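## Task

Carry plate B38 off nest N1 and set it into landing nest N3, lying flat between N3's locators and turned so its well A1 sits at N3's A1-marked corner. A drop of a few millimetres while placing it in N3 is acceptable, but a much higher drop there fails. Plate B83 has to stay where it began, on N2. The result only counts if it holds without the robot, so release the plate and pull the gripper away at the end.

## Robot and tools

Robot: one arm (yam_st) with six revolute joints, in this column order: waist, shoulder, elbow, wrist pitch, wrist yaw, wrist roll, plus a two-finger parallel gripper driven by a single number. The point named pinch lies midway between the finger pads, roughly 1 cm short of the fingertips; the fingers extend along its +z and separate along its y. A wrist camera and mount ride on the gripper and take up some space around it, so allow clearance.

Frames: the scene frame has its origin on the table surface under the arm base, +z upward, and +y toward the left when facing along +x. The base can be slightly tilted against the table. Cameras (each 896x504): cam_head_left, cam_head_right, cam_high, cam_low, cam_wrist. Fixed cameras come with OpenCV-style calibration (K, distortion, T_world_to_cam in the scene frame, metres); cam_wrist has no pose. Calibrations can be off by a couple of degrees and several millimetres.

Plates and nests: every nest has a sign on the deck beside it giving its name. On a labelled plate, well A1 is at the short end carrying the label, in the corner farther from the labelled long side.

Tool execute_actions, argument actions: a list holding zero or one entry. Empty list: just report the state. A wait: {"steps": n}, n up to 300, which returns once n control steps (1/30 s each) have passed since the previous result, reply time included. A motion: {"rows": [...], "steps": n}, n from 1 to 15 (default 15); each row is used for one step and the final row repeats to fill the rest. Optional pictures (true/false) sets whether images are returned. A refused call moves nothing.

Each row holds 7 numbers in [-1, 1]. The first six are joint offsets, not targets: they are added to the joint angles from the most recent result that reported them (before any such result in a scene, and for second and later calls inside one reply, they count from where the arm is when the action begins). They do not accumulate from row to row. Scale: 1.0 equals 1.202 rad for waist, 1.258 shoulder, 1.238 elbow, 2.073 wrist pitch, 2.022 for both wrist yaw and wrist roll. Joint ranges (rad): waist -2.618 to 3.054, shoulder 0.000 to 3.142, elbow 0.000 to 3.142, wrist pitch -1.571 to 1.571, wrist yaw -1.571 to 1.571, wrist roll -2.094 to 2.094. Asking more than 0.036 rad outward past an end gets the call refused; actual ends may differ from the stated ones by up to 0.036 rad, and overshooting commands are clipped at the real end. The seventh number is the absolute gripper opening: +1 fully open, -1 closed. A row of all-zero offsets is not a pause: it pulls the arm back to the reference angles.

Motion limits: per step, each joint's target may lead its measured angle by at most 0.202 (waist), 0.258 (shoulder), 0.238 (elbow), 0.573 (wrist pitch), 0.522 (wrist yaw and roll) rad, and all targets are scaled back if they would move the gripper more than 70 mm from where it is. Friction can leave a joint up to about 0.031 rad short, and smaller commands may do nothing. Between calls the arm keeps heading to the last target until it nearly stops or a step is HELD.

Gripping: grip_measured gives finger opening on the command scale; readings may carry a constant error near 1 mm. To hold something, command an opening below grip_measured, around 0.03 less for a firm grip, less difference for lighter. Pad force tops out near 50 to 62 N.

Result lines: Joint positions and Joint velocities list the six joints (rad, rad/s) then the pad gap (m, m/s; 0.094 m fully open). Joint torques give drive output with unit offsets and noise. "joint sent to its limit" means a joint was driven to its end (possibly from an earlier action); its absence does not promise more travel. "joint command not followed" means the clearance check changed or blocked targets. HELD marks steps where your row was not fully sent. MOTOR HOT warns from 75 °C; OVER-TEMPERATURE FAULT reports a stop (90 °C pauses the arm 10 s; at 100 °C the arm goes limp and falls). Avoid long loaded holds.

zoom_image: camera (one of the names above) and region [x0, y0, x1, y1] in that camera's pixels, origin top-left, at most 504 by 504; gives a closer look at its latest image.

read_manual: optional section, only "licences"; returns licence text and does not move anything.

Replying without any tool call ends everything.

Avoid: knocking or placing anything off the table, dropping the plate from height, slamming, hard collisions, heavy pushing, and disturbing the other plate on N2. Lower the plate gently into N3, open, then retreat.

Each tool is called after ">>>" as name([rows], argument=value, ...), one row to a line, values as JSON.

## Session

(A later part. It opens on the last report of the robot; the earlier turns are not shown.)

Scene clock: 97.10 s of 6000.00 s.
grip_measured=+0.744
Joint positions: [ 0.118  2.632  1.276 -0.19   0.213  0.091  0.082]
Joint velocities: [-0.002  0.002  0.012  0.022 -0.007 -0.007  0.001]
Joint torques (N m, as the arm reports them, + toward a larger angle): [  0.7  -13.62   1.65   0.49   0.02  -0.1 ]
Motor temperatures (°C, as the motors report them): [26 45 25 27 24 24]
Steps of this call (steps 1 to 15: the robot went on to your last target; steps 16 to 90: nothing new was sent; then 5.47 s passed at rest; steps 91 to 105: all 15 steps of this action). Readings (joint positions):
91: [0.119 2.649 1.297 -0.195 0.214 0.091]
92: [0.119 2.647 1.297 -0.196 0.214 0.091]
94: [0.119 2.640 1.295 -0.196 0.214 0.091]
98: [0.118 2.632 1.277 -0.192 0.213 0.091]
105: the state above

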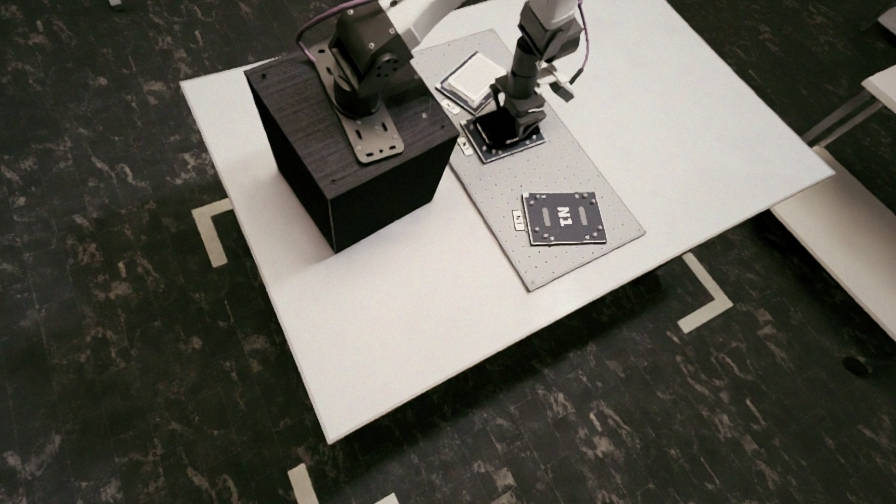

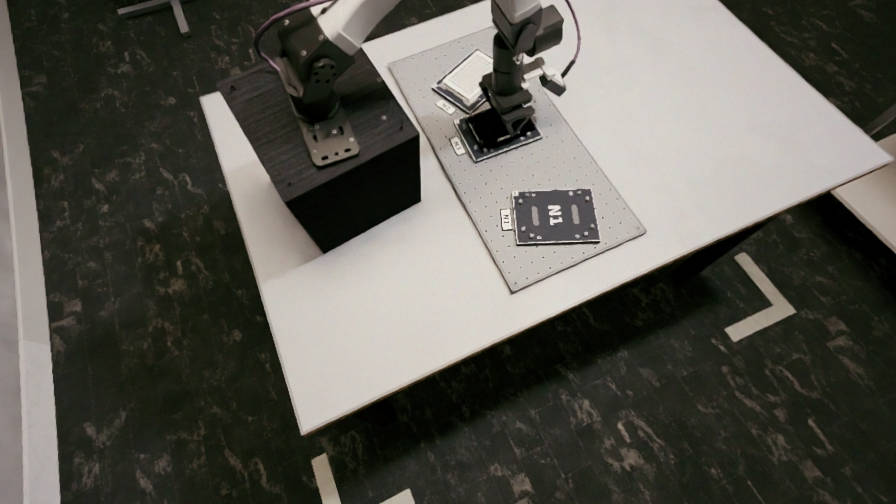

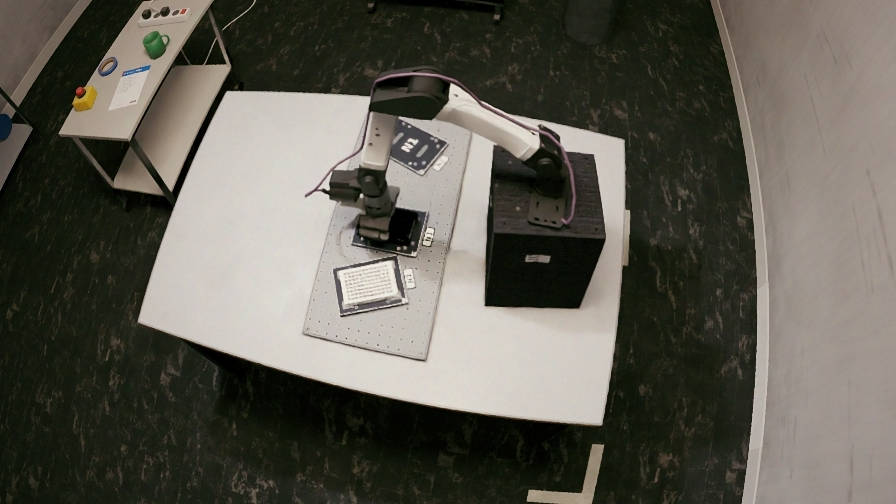

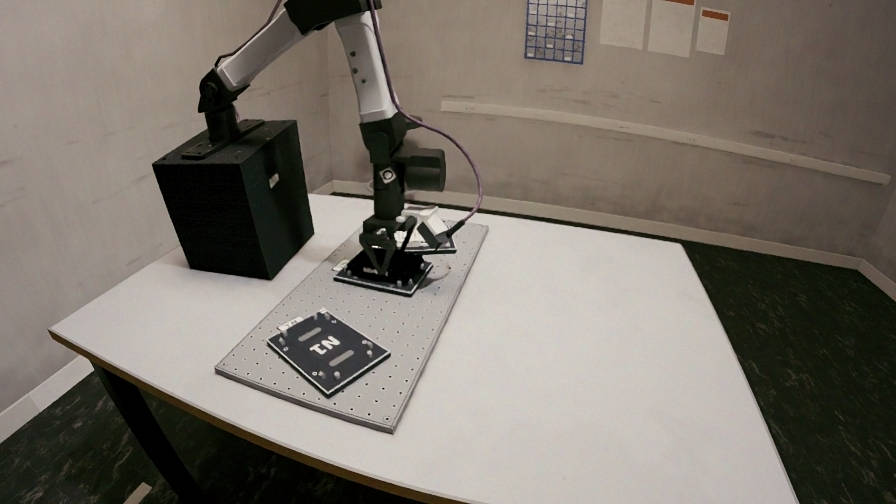

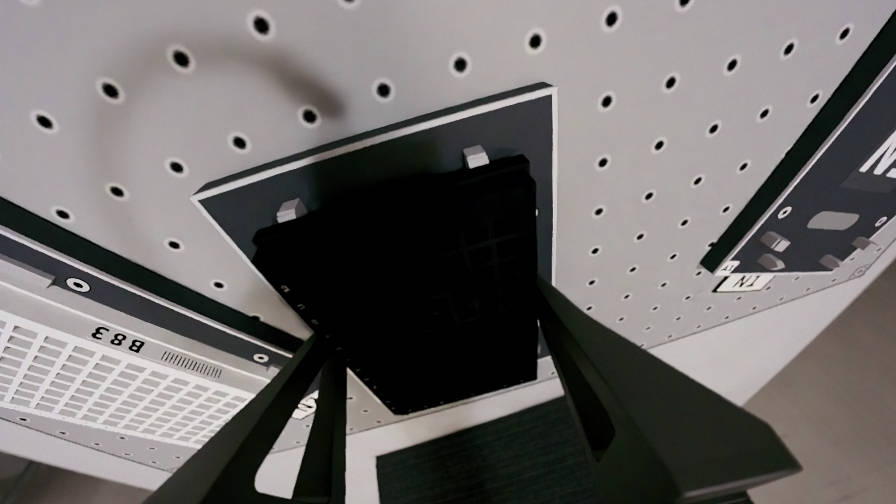

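>>> execute_actions([
  {"rows":[[0,0.01,0.012,0.002,0,0,0.7],[0,0.018,0.016,0.004,0,0,0.7],[0,0.024,0.019,0.006,0,0,0.7],[0,0.03,0.022,0.008,0,0,0.7],[0,0.036,0.025,0.009,0,0,0.7],[0,0.042,0.028,0.01,0,0,0.7],[0,0.048,0.031,0.012,0,0,0.7]],"steps":15},
])

>>> zoom_image(camera="cam_wrist", region=[180, 80, 620, 430])

>>> zoom_image(camera="cam_head_left", region=[450, 85, 560, 170])

>>> zoom_image(camera="cam_low", region=[320, 220, 470, 310])

Scene clock: 100.87 s of 6000.00 s.
grip_measured=+0.744
Joint positions: [ 0.119  2.65   1.295 -0.187  0.214  0.091  0.082]
Joint velocities: [ 0.002 -0.002 -0.007 -0.037 -0.022  0.022  0.001]
Joint torques (N m, as the arm reports them, + toward a larger angle): [ 1.2  -9.08  4.9   0.73 -0.05 -0.09]
Motor temperatures (°C, as the motors report them): [26 45 24 27 24 24]
Steps of this call (steps 1 to 15: the robot went on to your last target; steps 16 to 90: nothing new was sent; then 0.27 s passed at rest; steps 91 to 105: all 15 steps of this action). Readings (joint positions):
91: [0.118 2.632 1.276 -0.189 0.213 0.091]
92: [0.118 2.632 1.276 -0.189 0.213 0.091]
94: [0.118 2.633 1.277 -0.188 0.212 0.091]
98: [0.119 2.650 1.293 -0.186 0.214 0.091]
105: the state above

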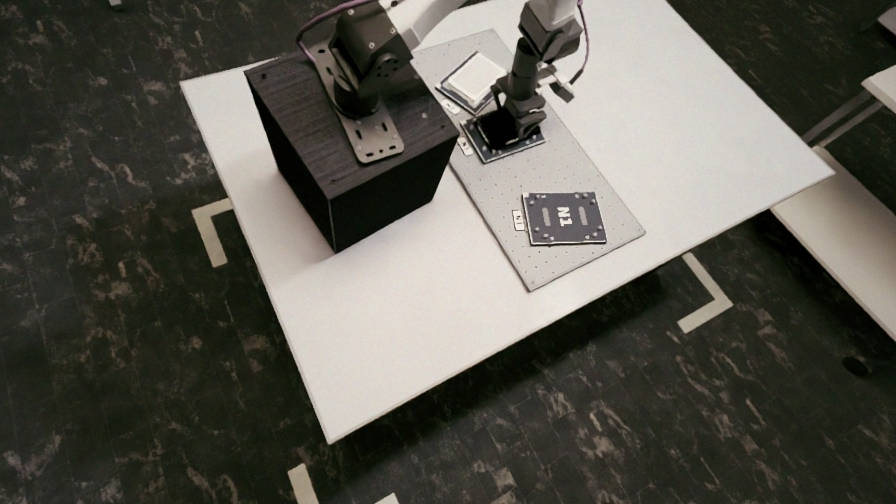

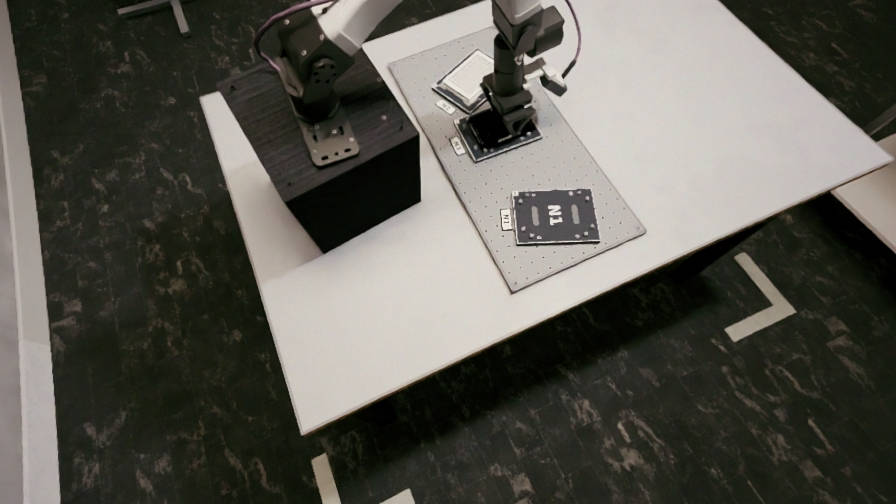

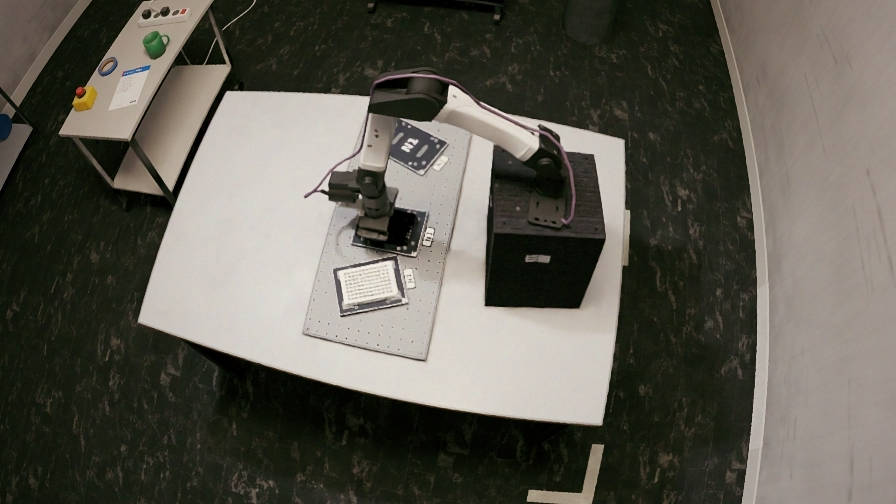

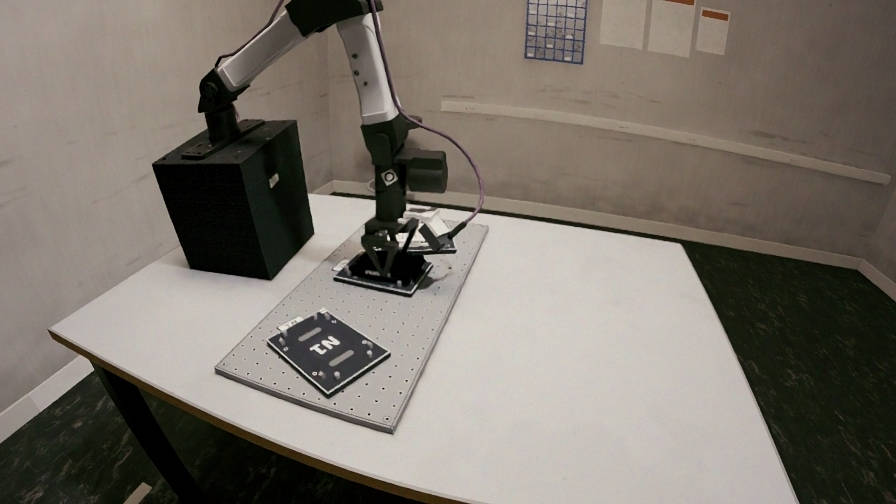

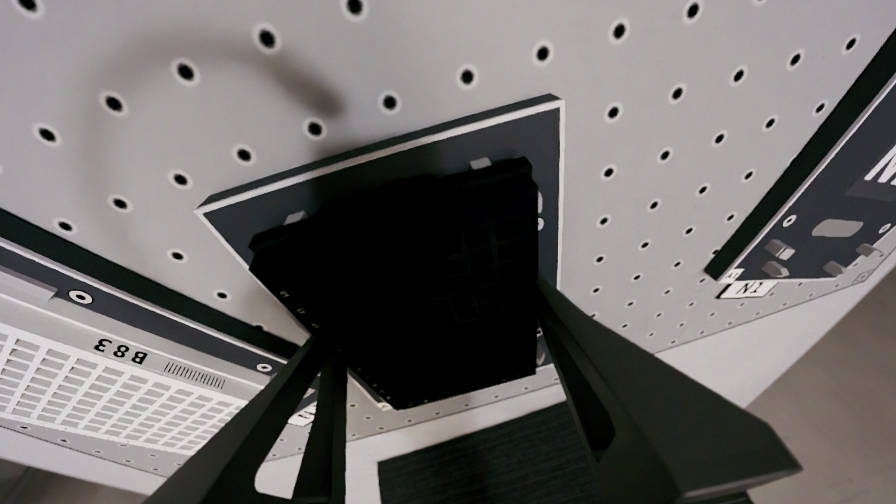

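Region (180, 80, 620, 430) of cam_wrist's 896x504 image, scaled by 1.145, with more detail than that image has; it fills the top 401 rows of this view, and the rest is white.

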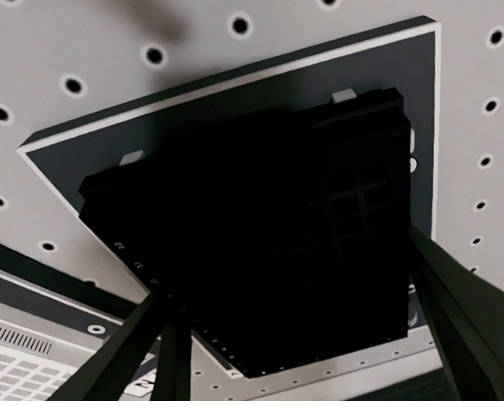

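Region (450, 85, 560, 170) of cam_head_left's 896x504 image, scaled by 4.582, with more detail than that image has; it fills the top 389 rows of this view, and the rest is white.

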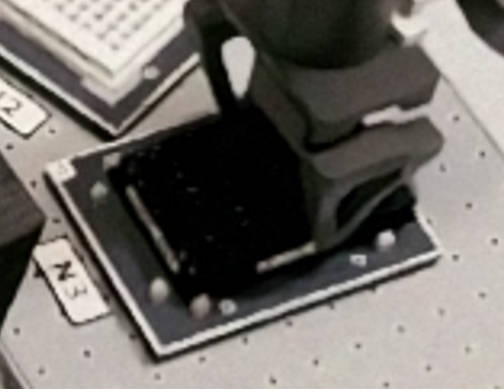

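Region (320, 220, 470, 310) of cam_low's 896x504 image, scaled by 3.360, with more detail than that image has; it fills the top 302 rows of this view, and the rest is white.

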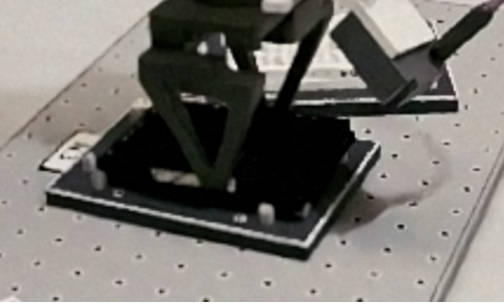

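>>> execute_actions([
  {"rows":[[0,-0.02,0,0,0,0,0.7],[0,-0.04,0,0,0,0,0.7],[0,-0.045,-0.012,0,0,0,0.7],[0,-0.045,-0.024,0.004,0,0,0.7],[0,-0.045,-0.034,0.008,0,0,0.7]],"steps":15},
])

>>> zoom_image(camera="cam_head_left", region=[450, 85, 560, 170])

Scene clock: 103.27 s of 6000.00 s.
grip_measured=+0.744
Joint positions: [ 0.119  2.613  1.269 -0.178  0.214  0.091  0.082]
Joint velocities: [ 0.002  0.002 -0.002 -0.007 -0.051 -0.022  0.001]
Joint torques (N m, as the arm reports them, + toward a larger angle): [  1.25 -13.66   2.13   0.64   0.    -0.1 ]
Motor temperatures (°C, as the motors report them): [26 45 24 27 24 24]
Steps of this call (steps 1 to 15: the robot went on to your last target; steps 16 to 57: nothing new was sent; steps 58 to 72: all 15 steps of this action). Readings (joint positions):
58: [0.119 2.647 1.295 -0.188 0.214 0.091]
59: [0.119 2.644 1.295 -0.190 0.214 0.091]
61: [0.119 2.632 1.292 -0.190 0.214 0.091]
65: [0.119 2.613 1.276 -0.180 0.214 0.091]
72: the state above

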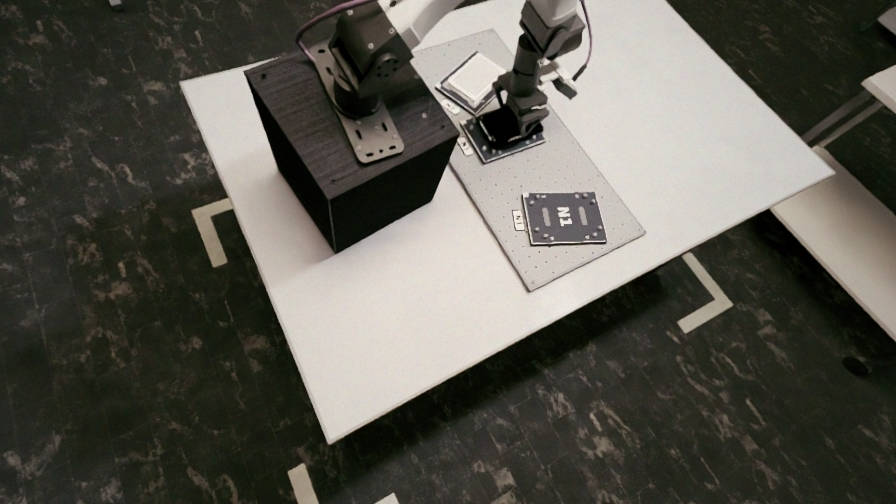

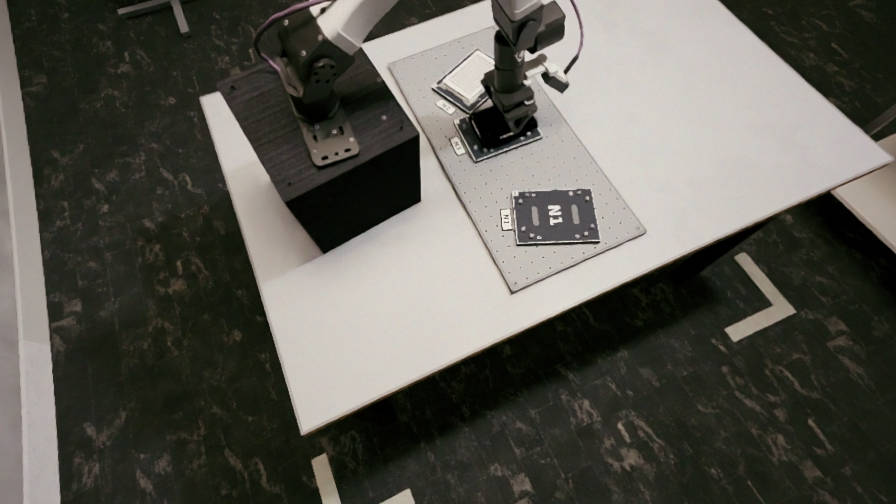

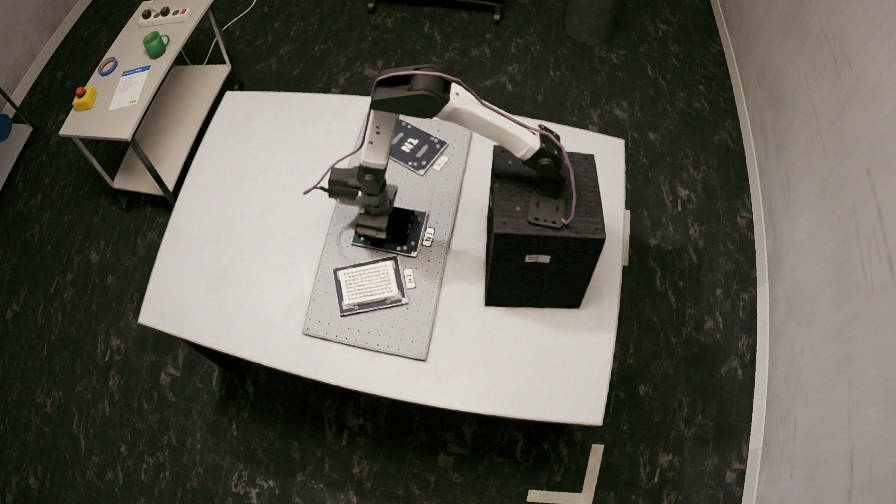

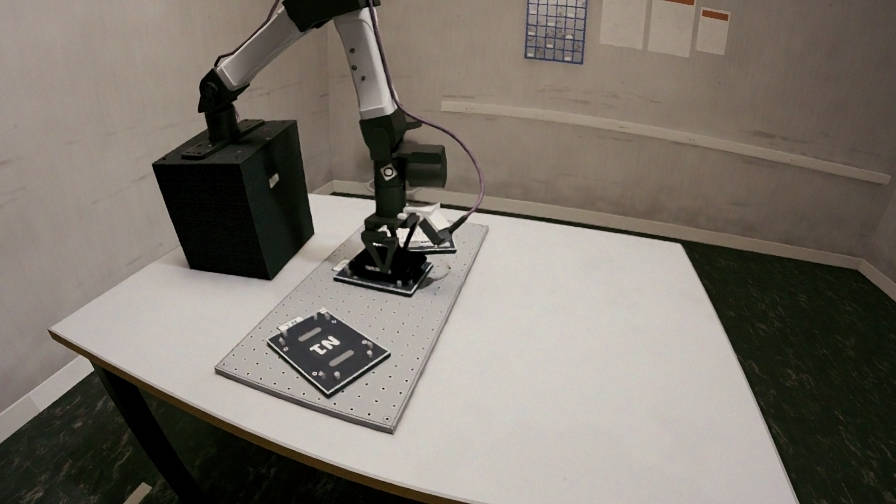

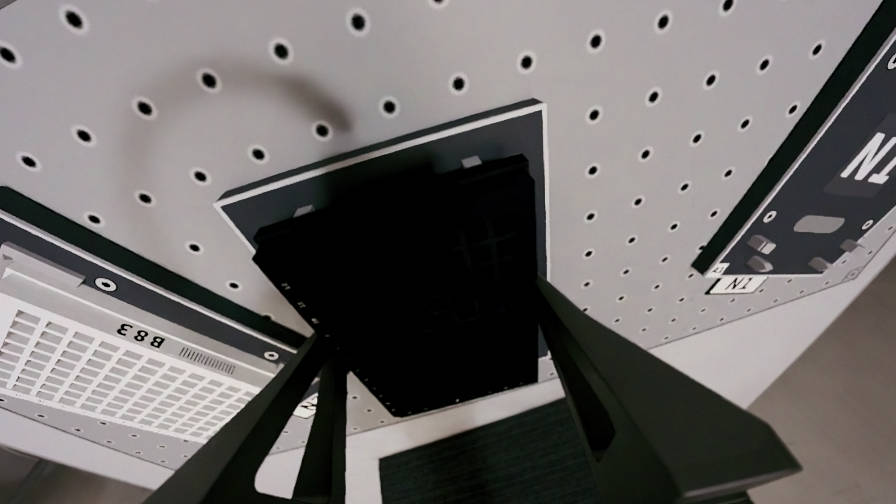

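Region (450, 85, 560, 170) of cam_head_left's 896x504 image, scaled by 4.582, with more detail than that image has; it fills the top 389 rows of this view, and the rest is white.

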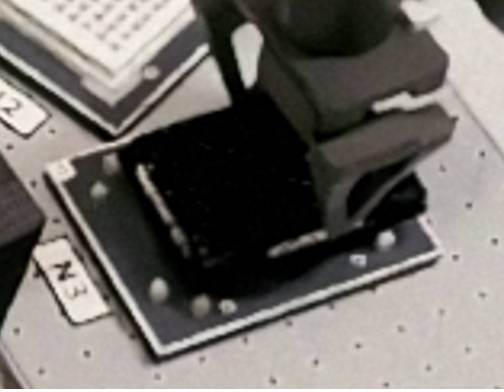

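>>> execute_actions([
  {"rows":[[0,0.01,0.01,0,0,0,0.7],[0,0.018,0.014,0,0,0,0.7],[0,0.024,0.017,0,0,0,0.7],[0,0.03,0.019,0,0,0,0.7],[0,0.036,0.021,0,0,0,0.7],[0,0.042,0.023,0,0,0,0.7],[0,0.046,0.024,0,0,0,0.7]],"steps":15},
])

>>> zoom_image(camera="cam_wrist", region=[180, 80, 620, 430])

>>> zoom_image(camera="cam_head_left", region=[450, 85, 560, 170])

Scene clock: 106.17 s of 6000.00 s.
grip_measured=+0.744
Joint positions: [ 0.119  2.645  1.281 -0.175  0.214  0.091  0.082]
Joint velocities: [-0.012  0.002 -0.002  0.022  0.066  0.022  0.001]
Joint torques (N m, as the arm reports them, + toward a larger angle): [  1.27 -10.37   4.68   0.46  -0.01  -0.1 ]
Motor temperatures (°C, as the motors report them): [26 46 24 27 24 24]
Steps of this call (steps 1 to 15: the robot went on to your last target; steps 16 to 72: nothing new was sent; steps 73 to 87: all 15 steps of this action). Readings (joint positions):
73: [0.119 2.613 1.269 -0.178 0.214 0.091]
74: [0.119 2.613 1.269 -0.178 0.214 0.091]
76: [0.119 2.614 1.270 -0.178 0.214 0.091]
80: [0.119 2.639 1.281 -0.178 0.214 0.091]
87: the state above

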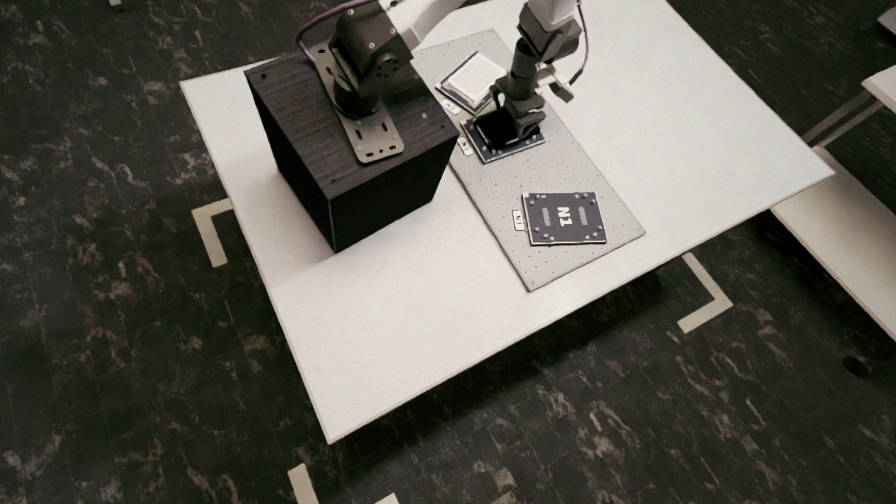

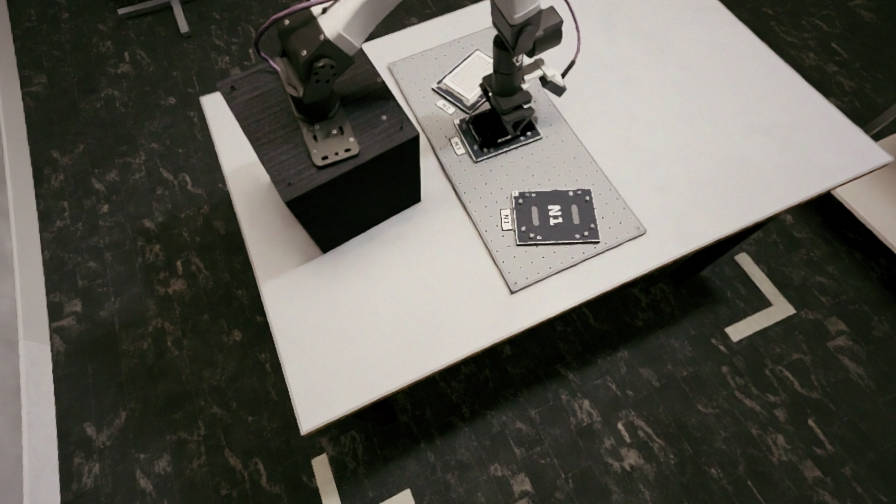

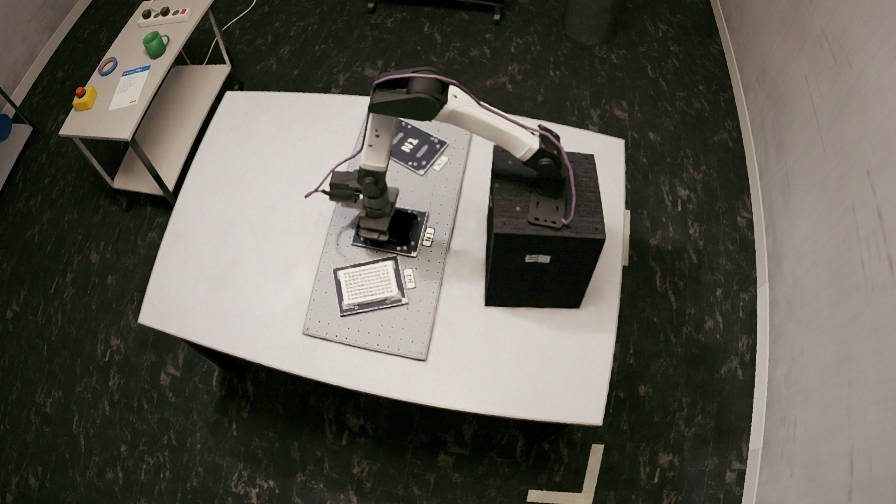

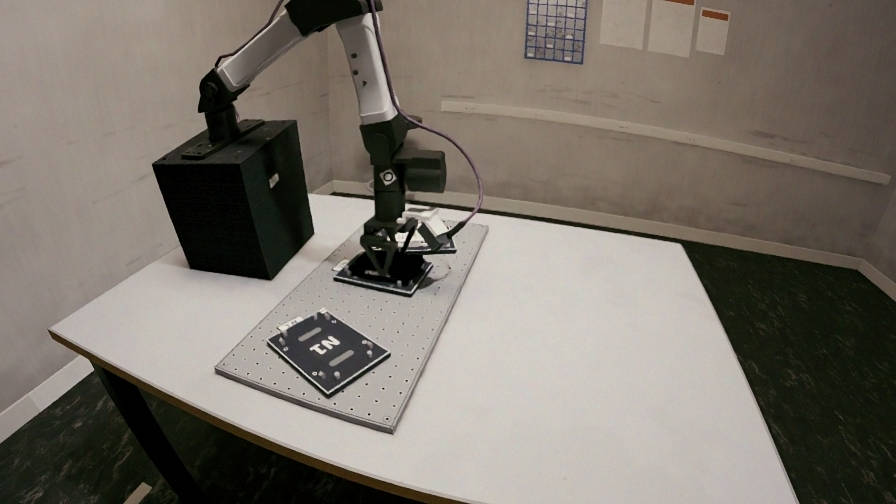

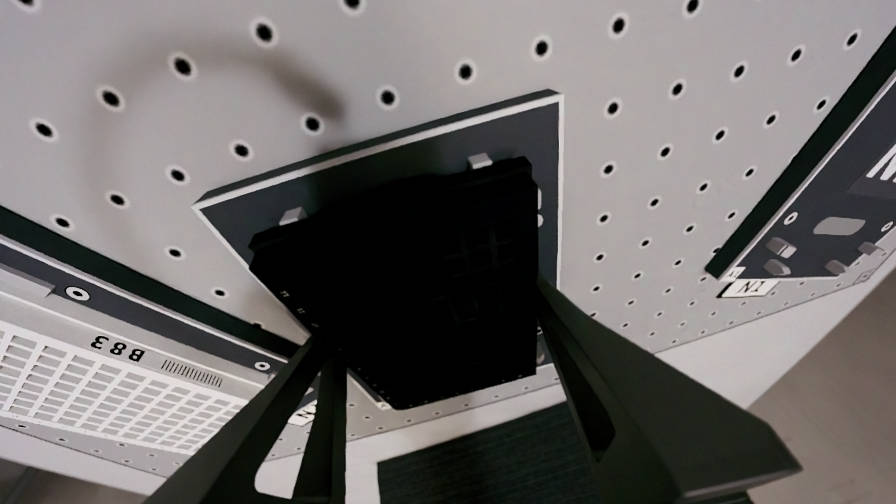

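Region (180, 80, 620, 430) of cam_wrist's 896x504 image, scaled by 1.145, with more detail than that image has; it fills the top 401 rows of this view, and the rest is white.

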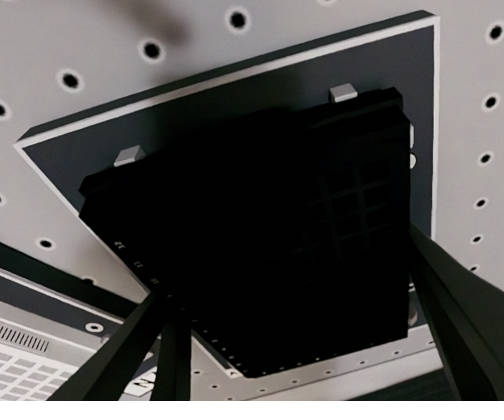

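Region (450, 85, 560, 170) of cam_head_left's 896x504 image, scaled by 4.582, with more detail than that image has; it fills the top 389 rows of this view, and the rest is white.

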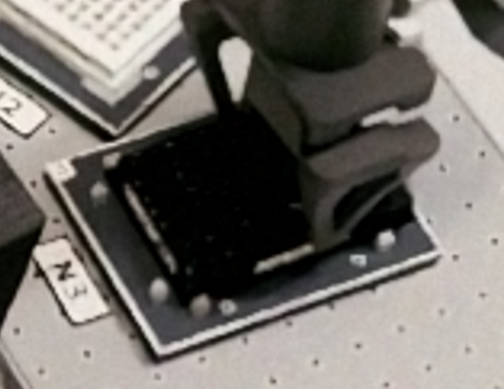

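>>> execute_actions(actions=[])

Scene clock: 109.87 s of 6000.00 s.
grip_measured=+0.744
Joint positions: [ 0.119  2.645  1.281 -0.175  0.214  0.091  0.082]
Joint velocities: [ 0.007 -0.012 -0.007  0.007 -0.007  0.022  0.001]
Joint torques (N m, as the arm reports them, + toward a larger angle): [  1.26 -10.27   4.7    0.49   0.    -0.09]
Motor temperatures (°C, as the motors report them): [26 45 24 27 24 24]
Steps of this call (steps 1 to 15: the robot went on to your last target; steps 16 to 90: nothing new was sent; then 0.70 s passed at rest). Readings (joint positions):
1: [0.119 2.645 1.281 -0.175 0.214 0.091]
2: [0.119 2.645 1.281 -0.175 0.214 0.091]
4: [0.119 2.645 1.281 -0.175 0.214 0.091]
8: [0.119 2.645 1.281 -0.175 0.214 0.091]
90: the state above
The arm was judged still, so your last target was given up. Only a new action makes it travel on or press farther. Fingers that are still opening or closing keep moving.

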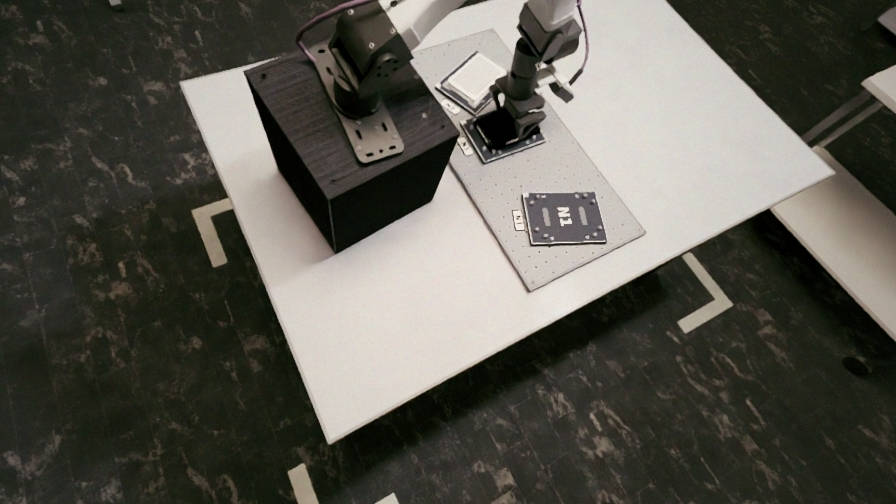

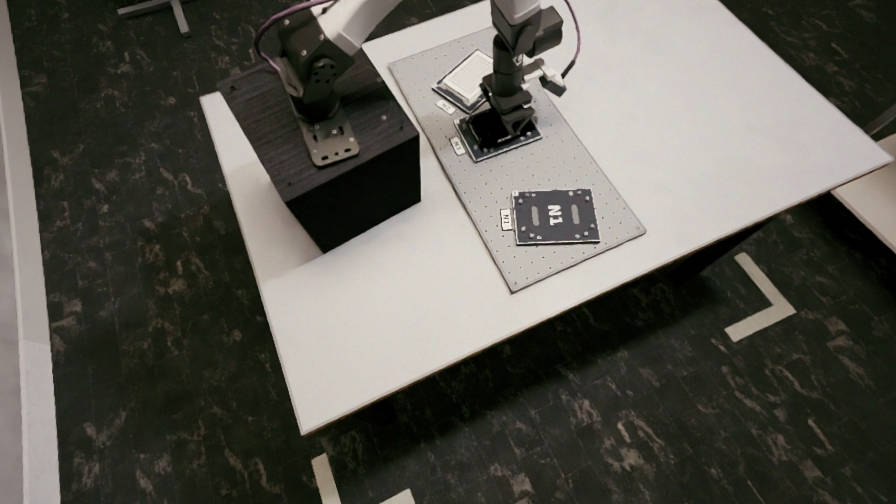

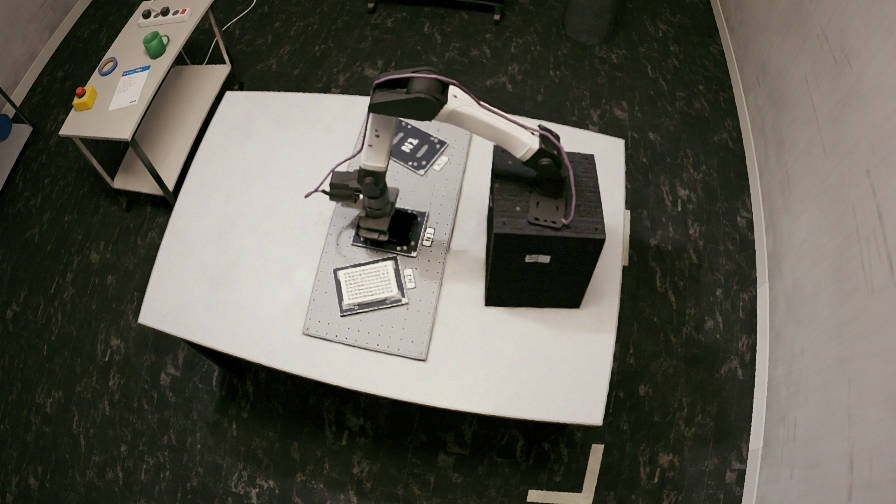

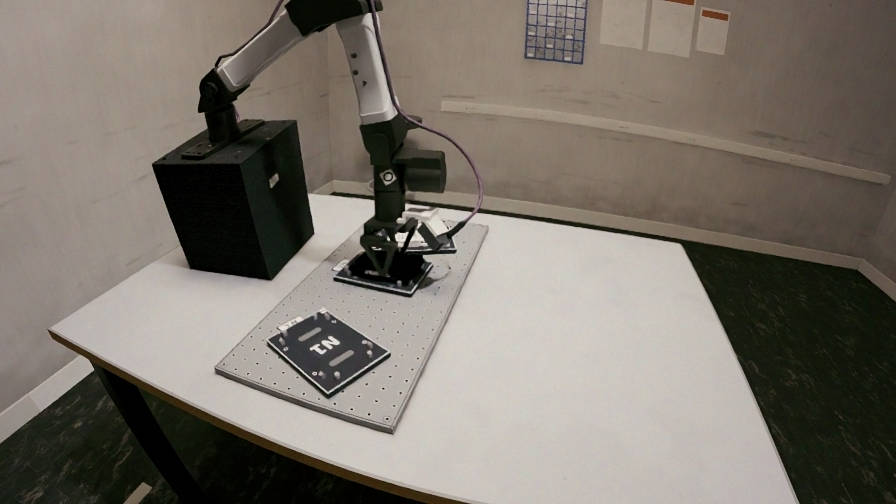

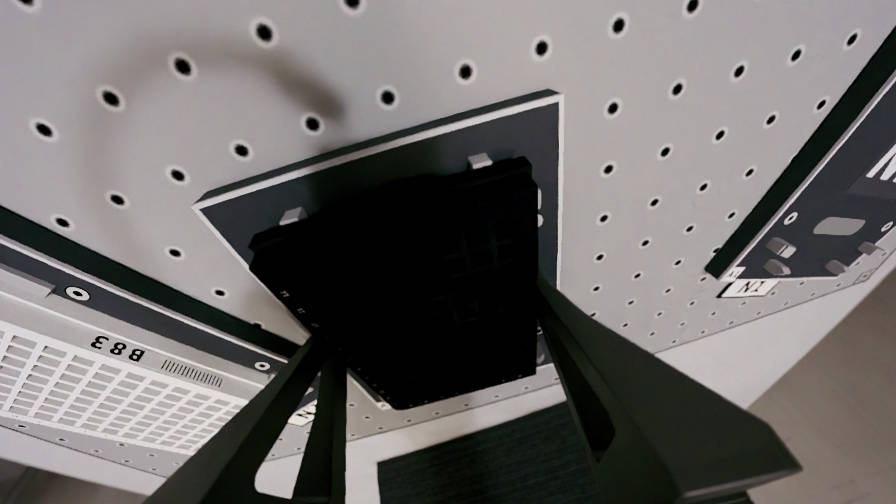

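>>> zoom_image(camera="cam_low", region=[310, 220, 470, 310])

>>> zoom_image(camera="cam_high", region=[330, 180, 460, 270])

>>> zoom_image(camera="cam_head_right", region=[430, 80, 570, 170])

Region (310, 220, 470, 310) of cam_low's 896x504 image, scaled by 3.150, with more detail than that image has; it fills the top 284 rows of this view, and the rest is white.

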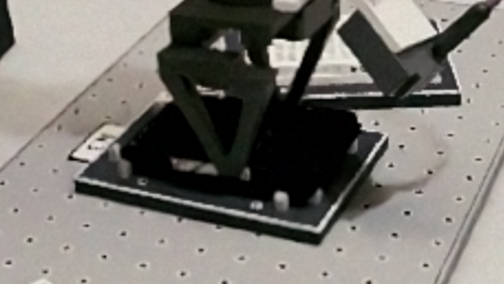

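Region (330, 180, 460, 270) of cam_high's 896x504 image, scaled by 3.877, with more detail than that image has; it fills the top 349 rows of this view, and the rest is white.

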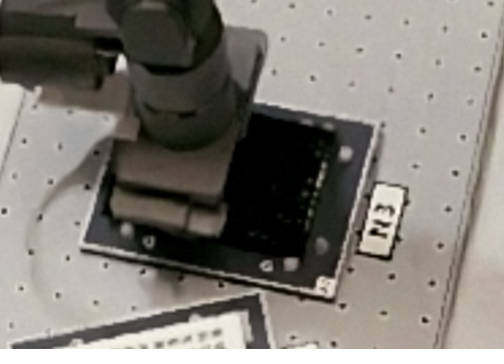

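Region (430, 80, 570, 170) of cam_head_right's 896x504 image, scaled by 3.600, with more detail than that image has; it fills the top 324 rows of this view, and the rest is white.

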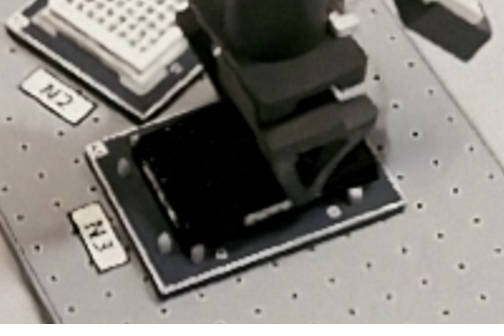

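>>> execute_actions([
  {"rows":[[0,-0.04,-0.042,0.002,0,0,0.7]],"steps":15},
])

Scene clock: 114.77 s of 6000.00 s.
grip_measured=+0.744
Joint positions: [ 0.119  2.616  1.247 -0.168  0.213  0.091  0.082]
Joint velocities: [-0.007 -0.012  0.017 -0.007 -0.037  0.022  0.001]
Joint torques (N m, as the arm reports them, + toward a larger angle): [  1.27 -13.76   2.04   0.49   0.01  -0.09]
Motor temperatures (°C, as the motors report them): [26 45 25 27 24 24]
Steps of this call (steps 1 to 90: nothing new was sent; then 1.40 s passed at rest; steps 91 to 105: all 15 steps of this action). Readings (joint positions):
91: [0.119 2.640 1.275 -0.171 0.214 0.091]
92: [0.119 2.631 1.265 -0.168 0.213 0.091]
94: [0.119 2.619 1.253 -0.168 0.213 0.091]
98: [0.119 2.616 1.248 -0.168 0.213 0.091]
105: the state above

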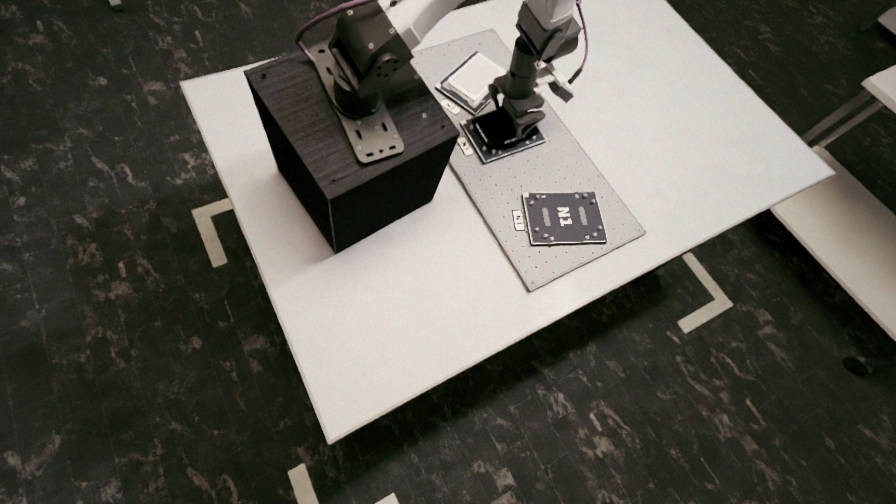

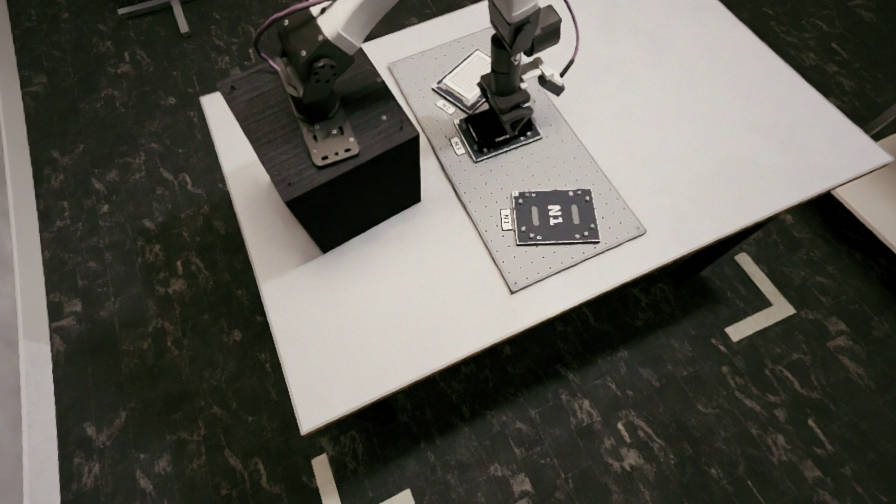

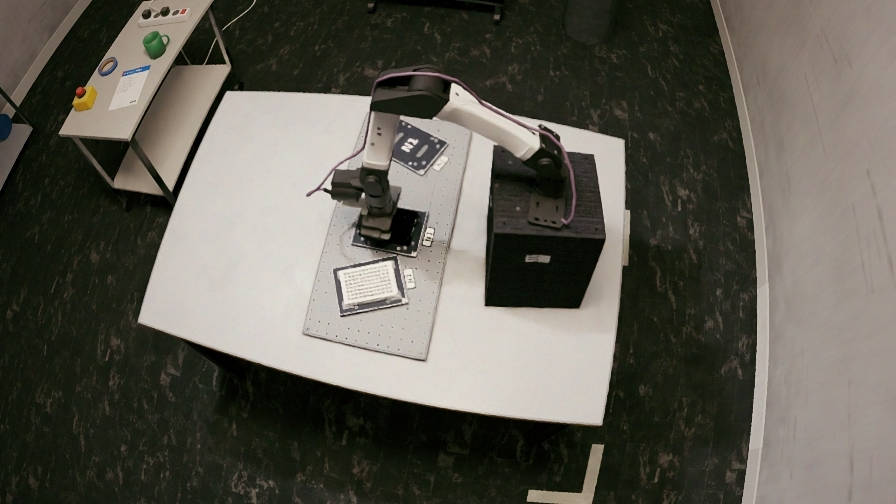

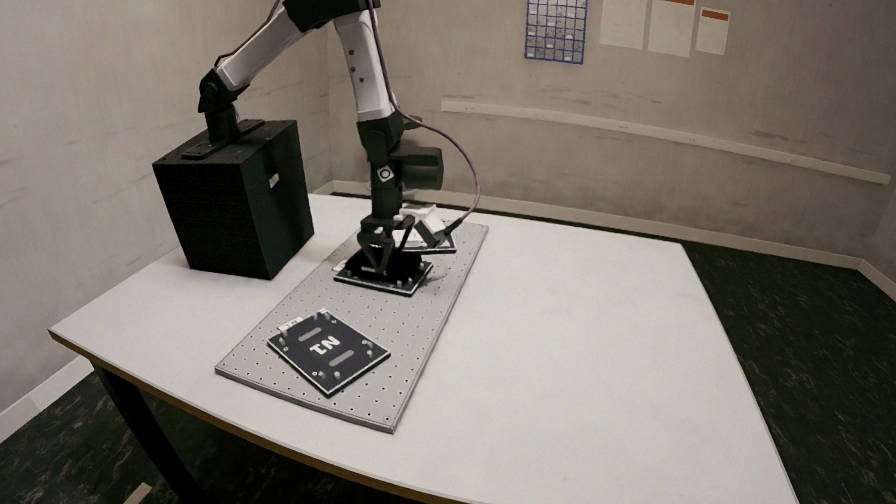

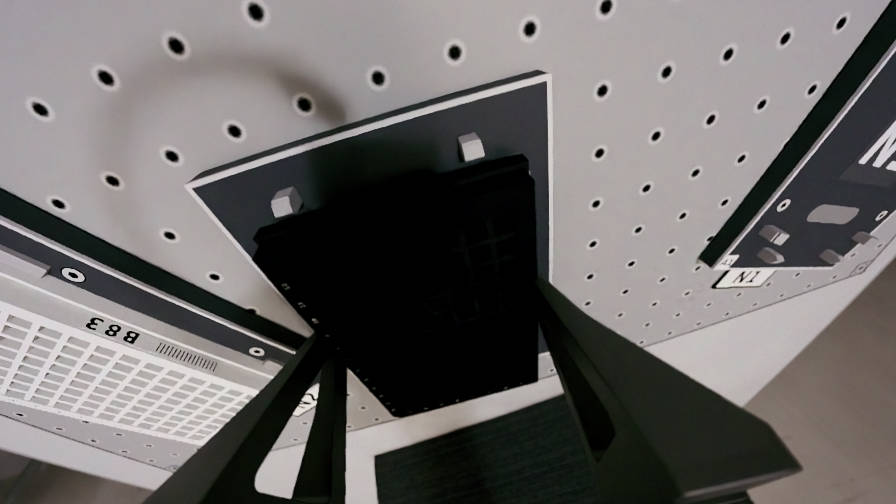

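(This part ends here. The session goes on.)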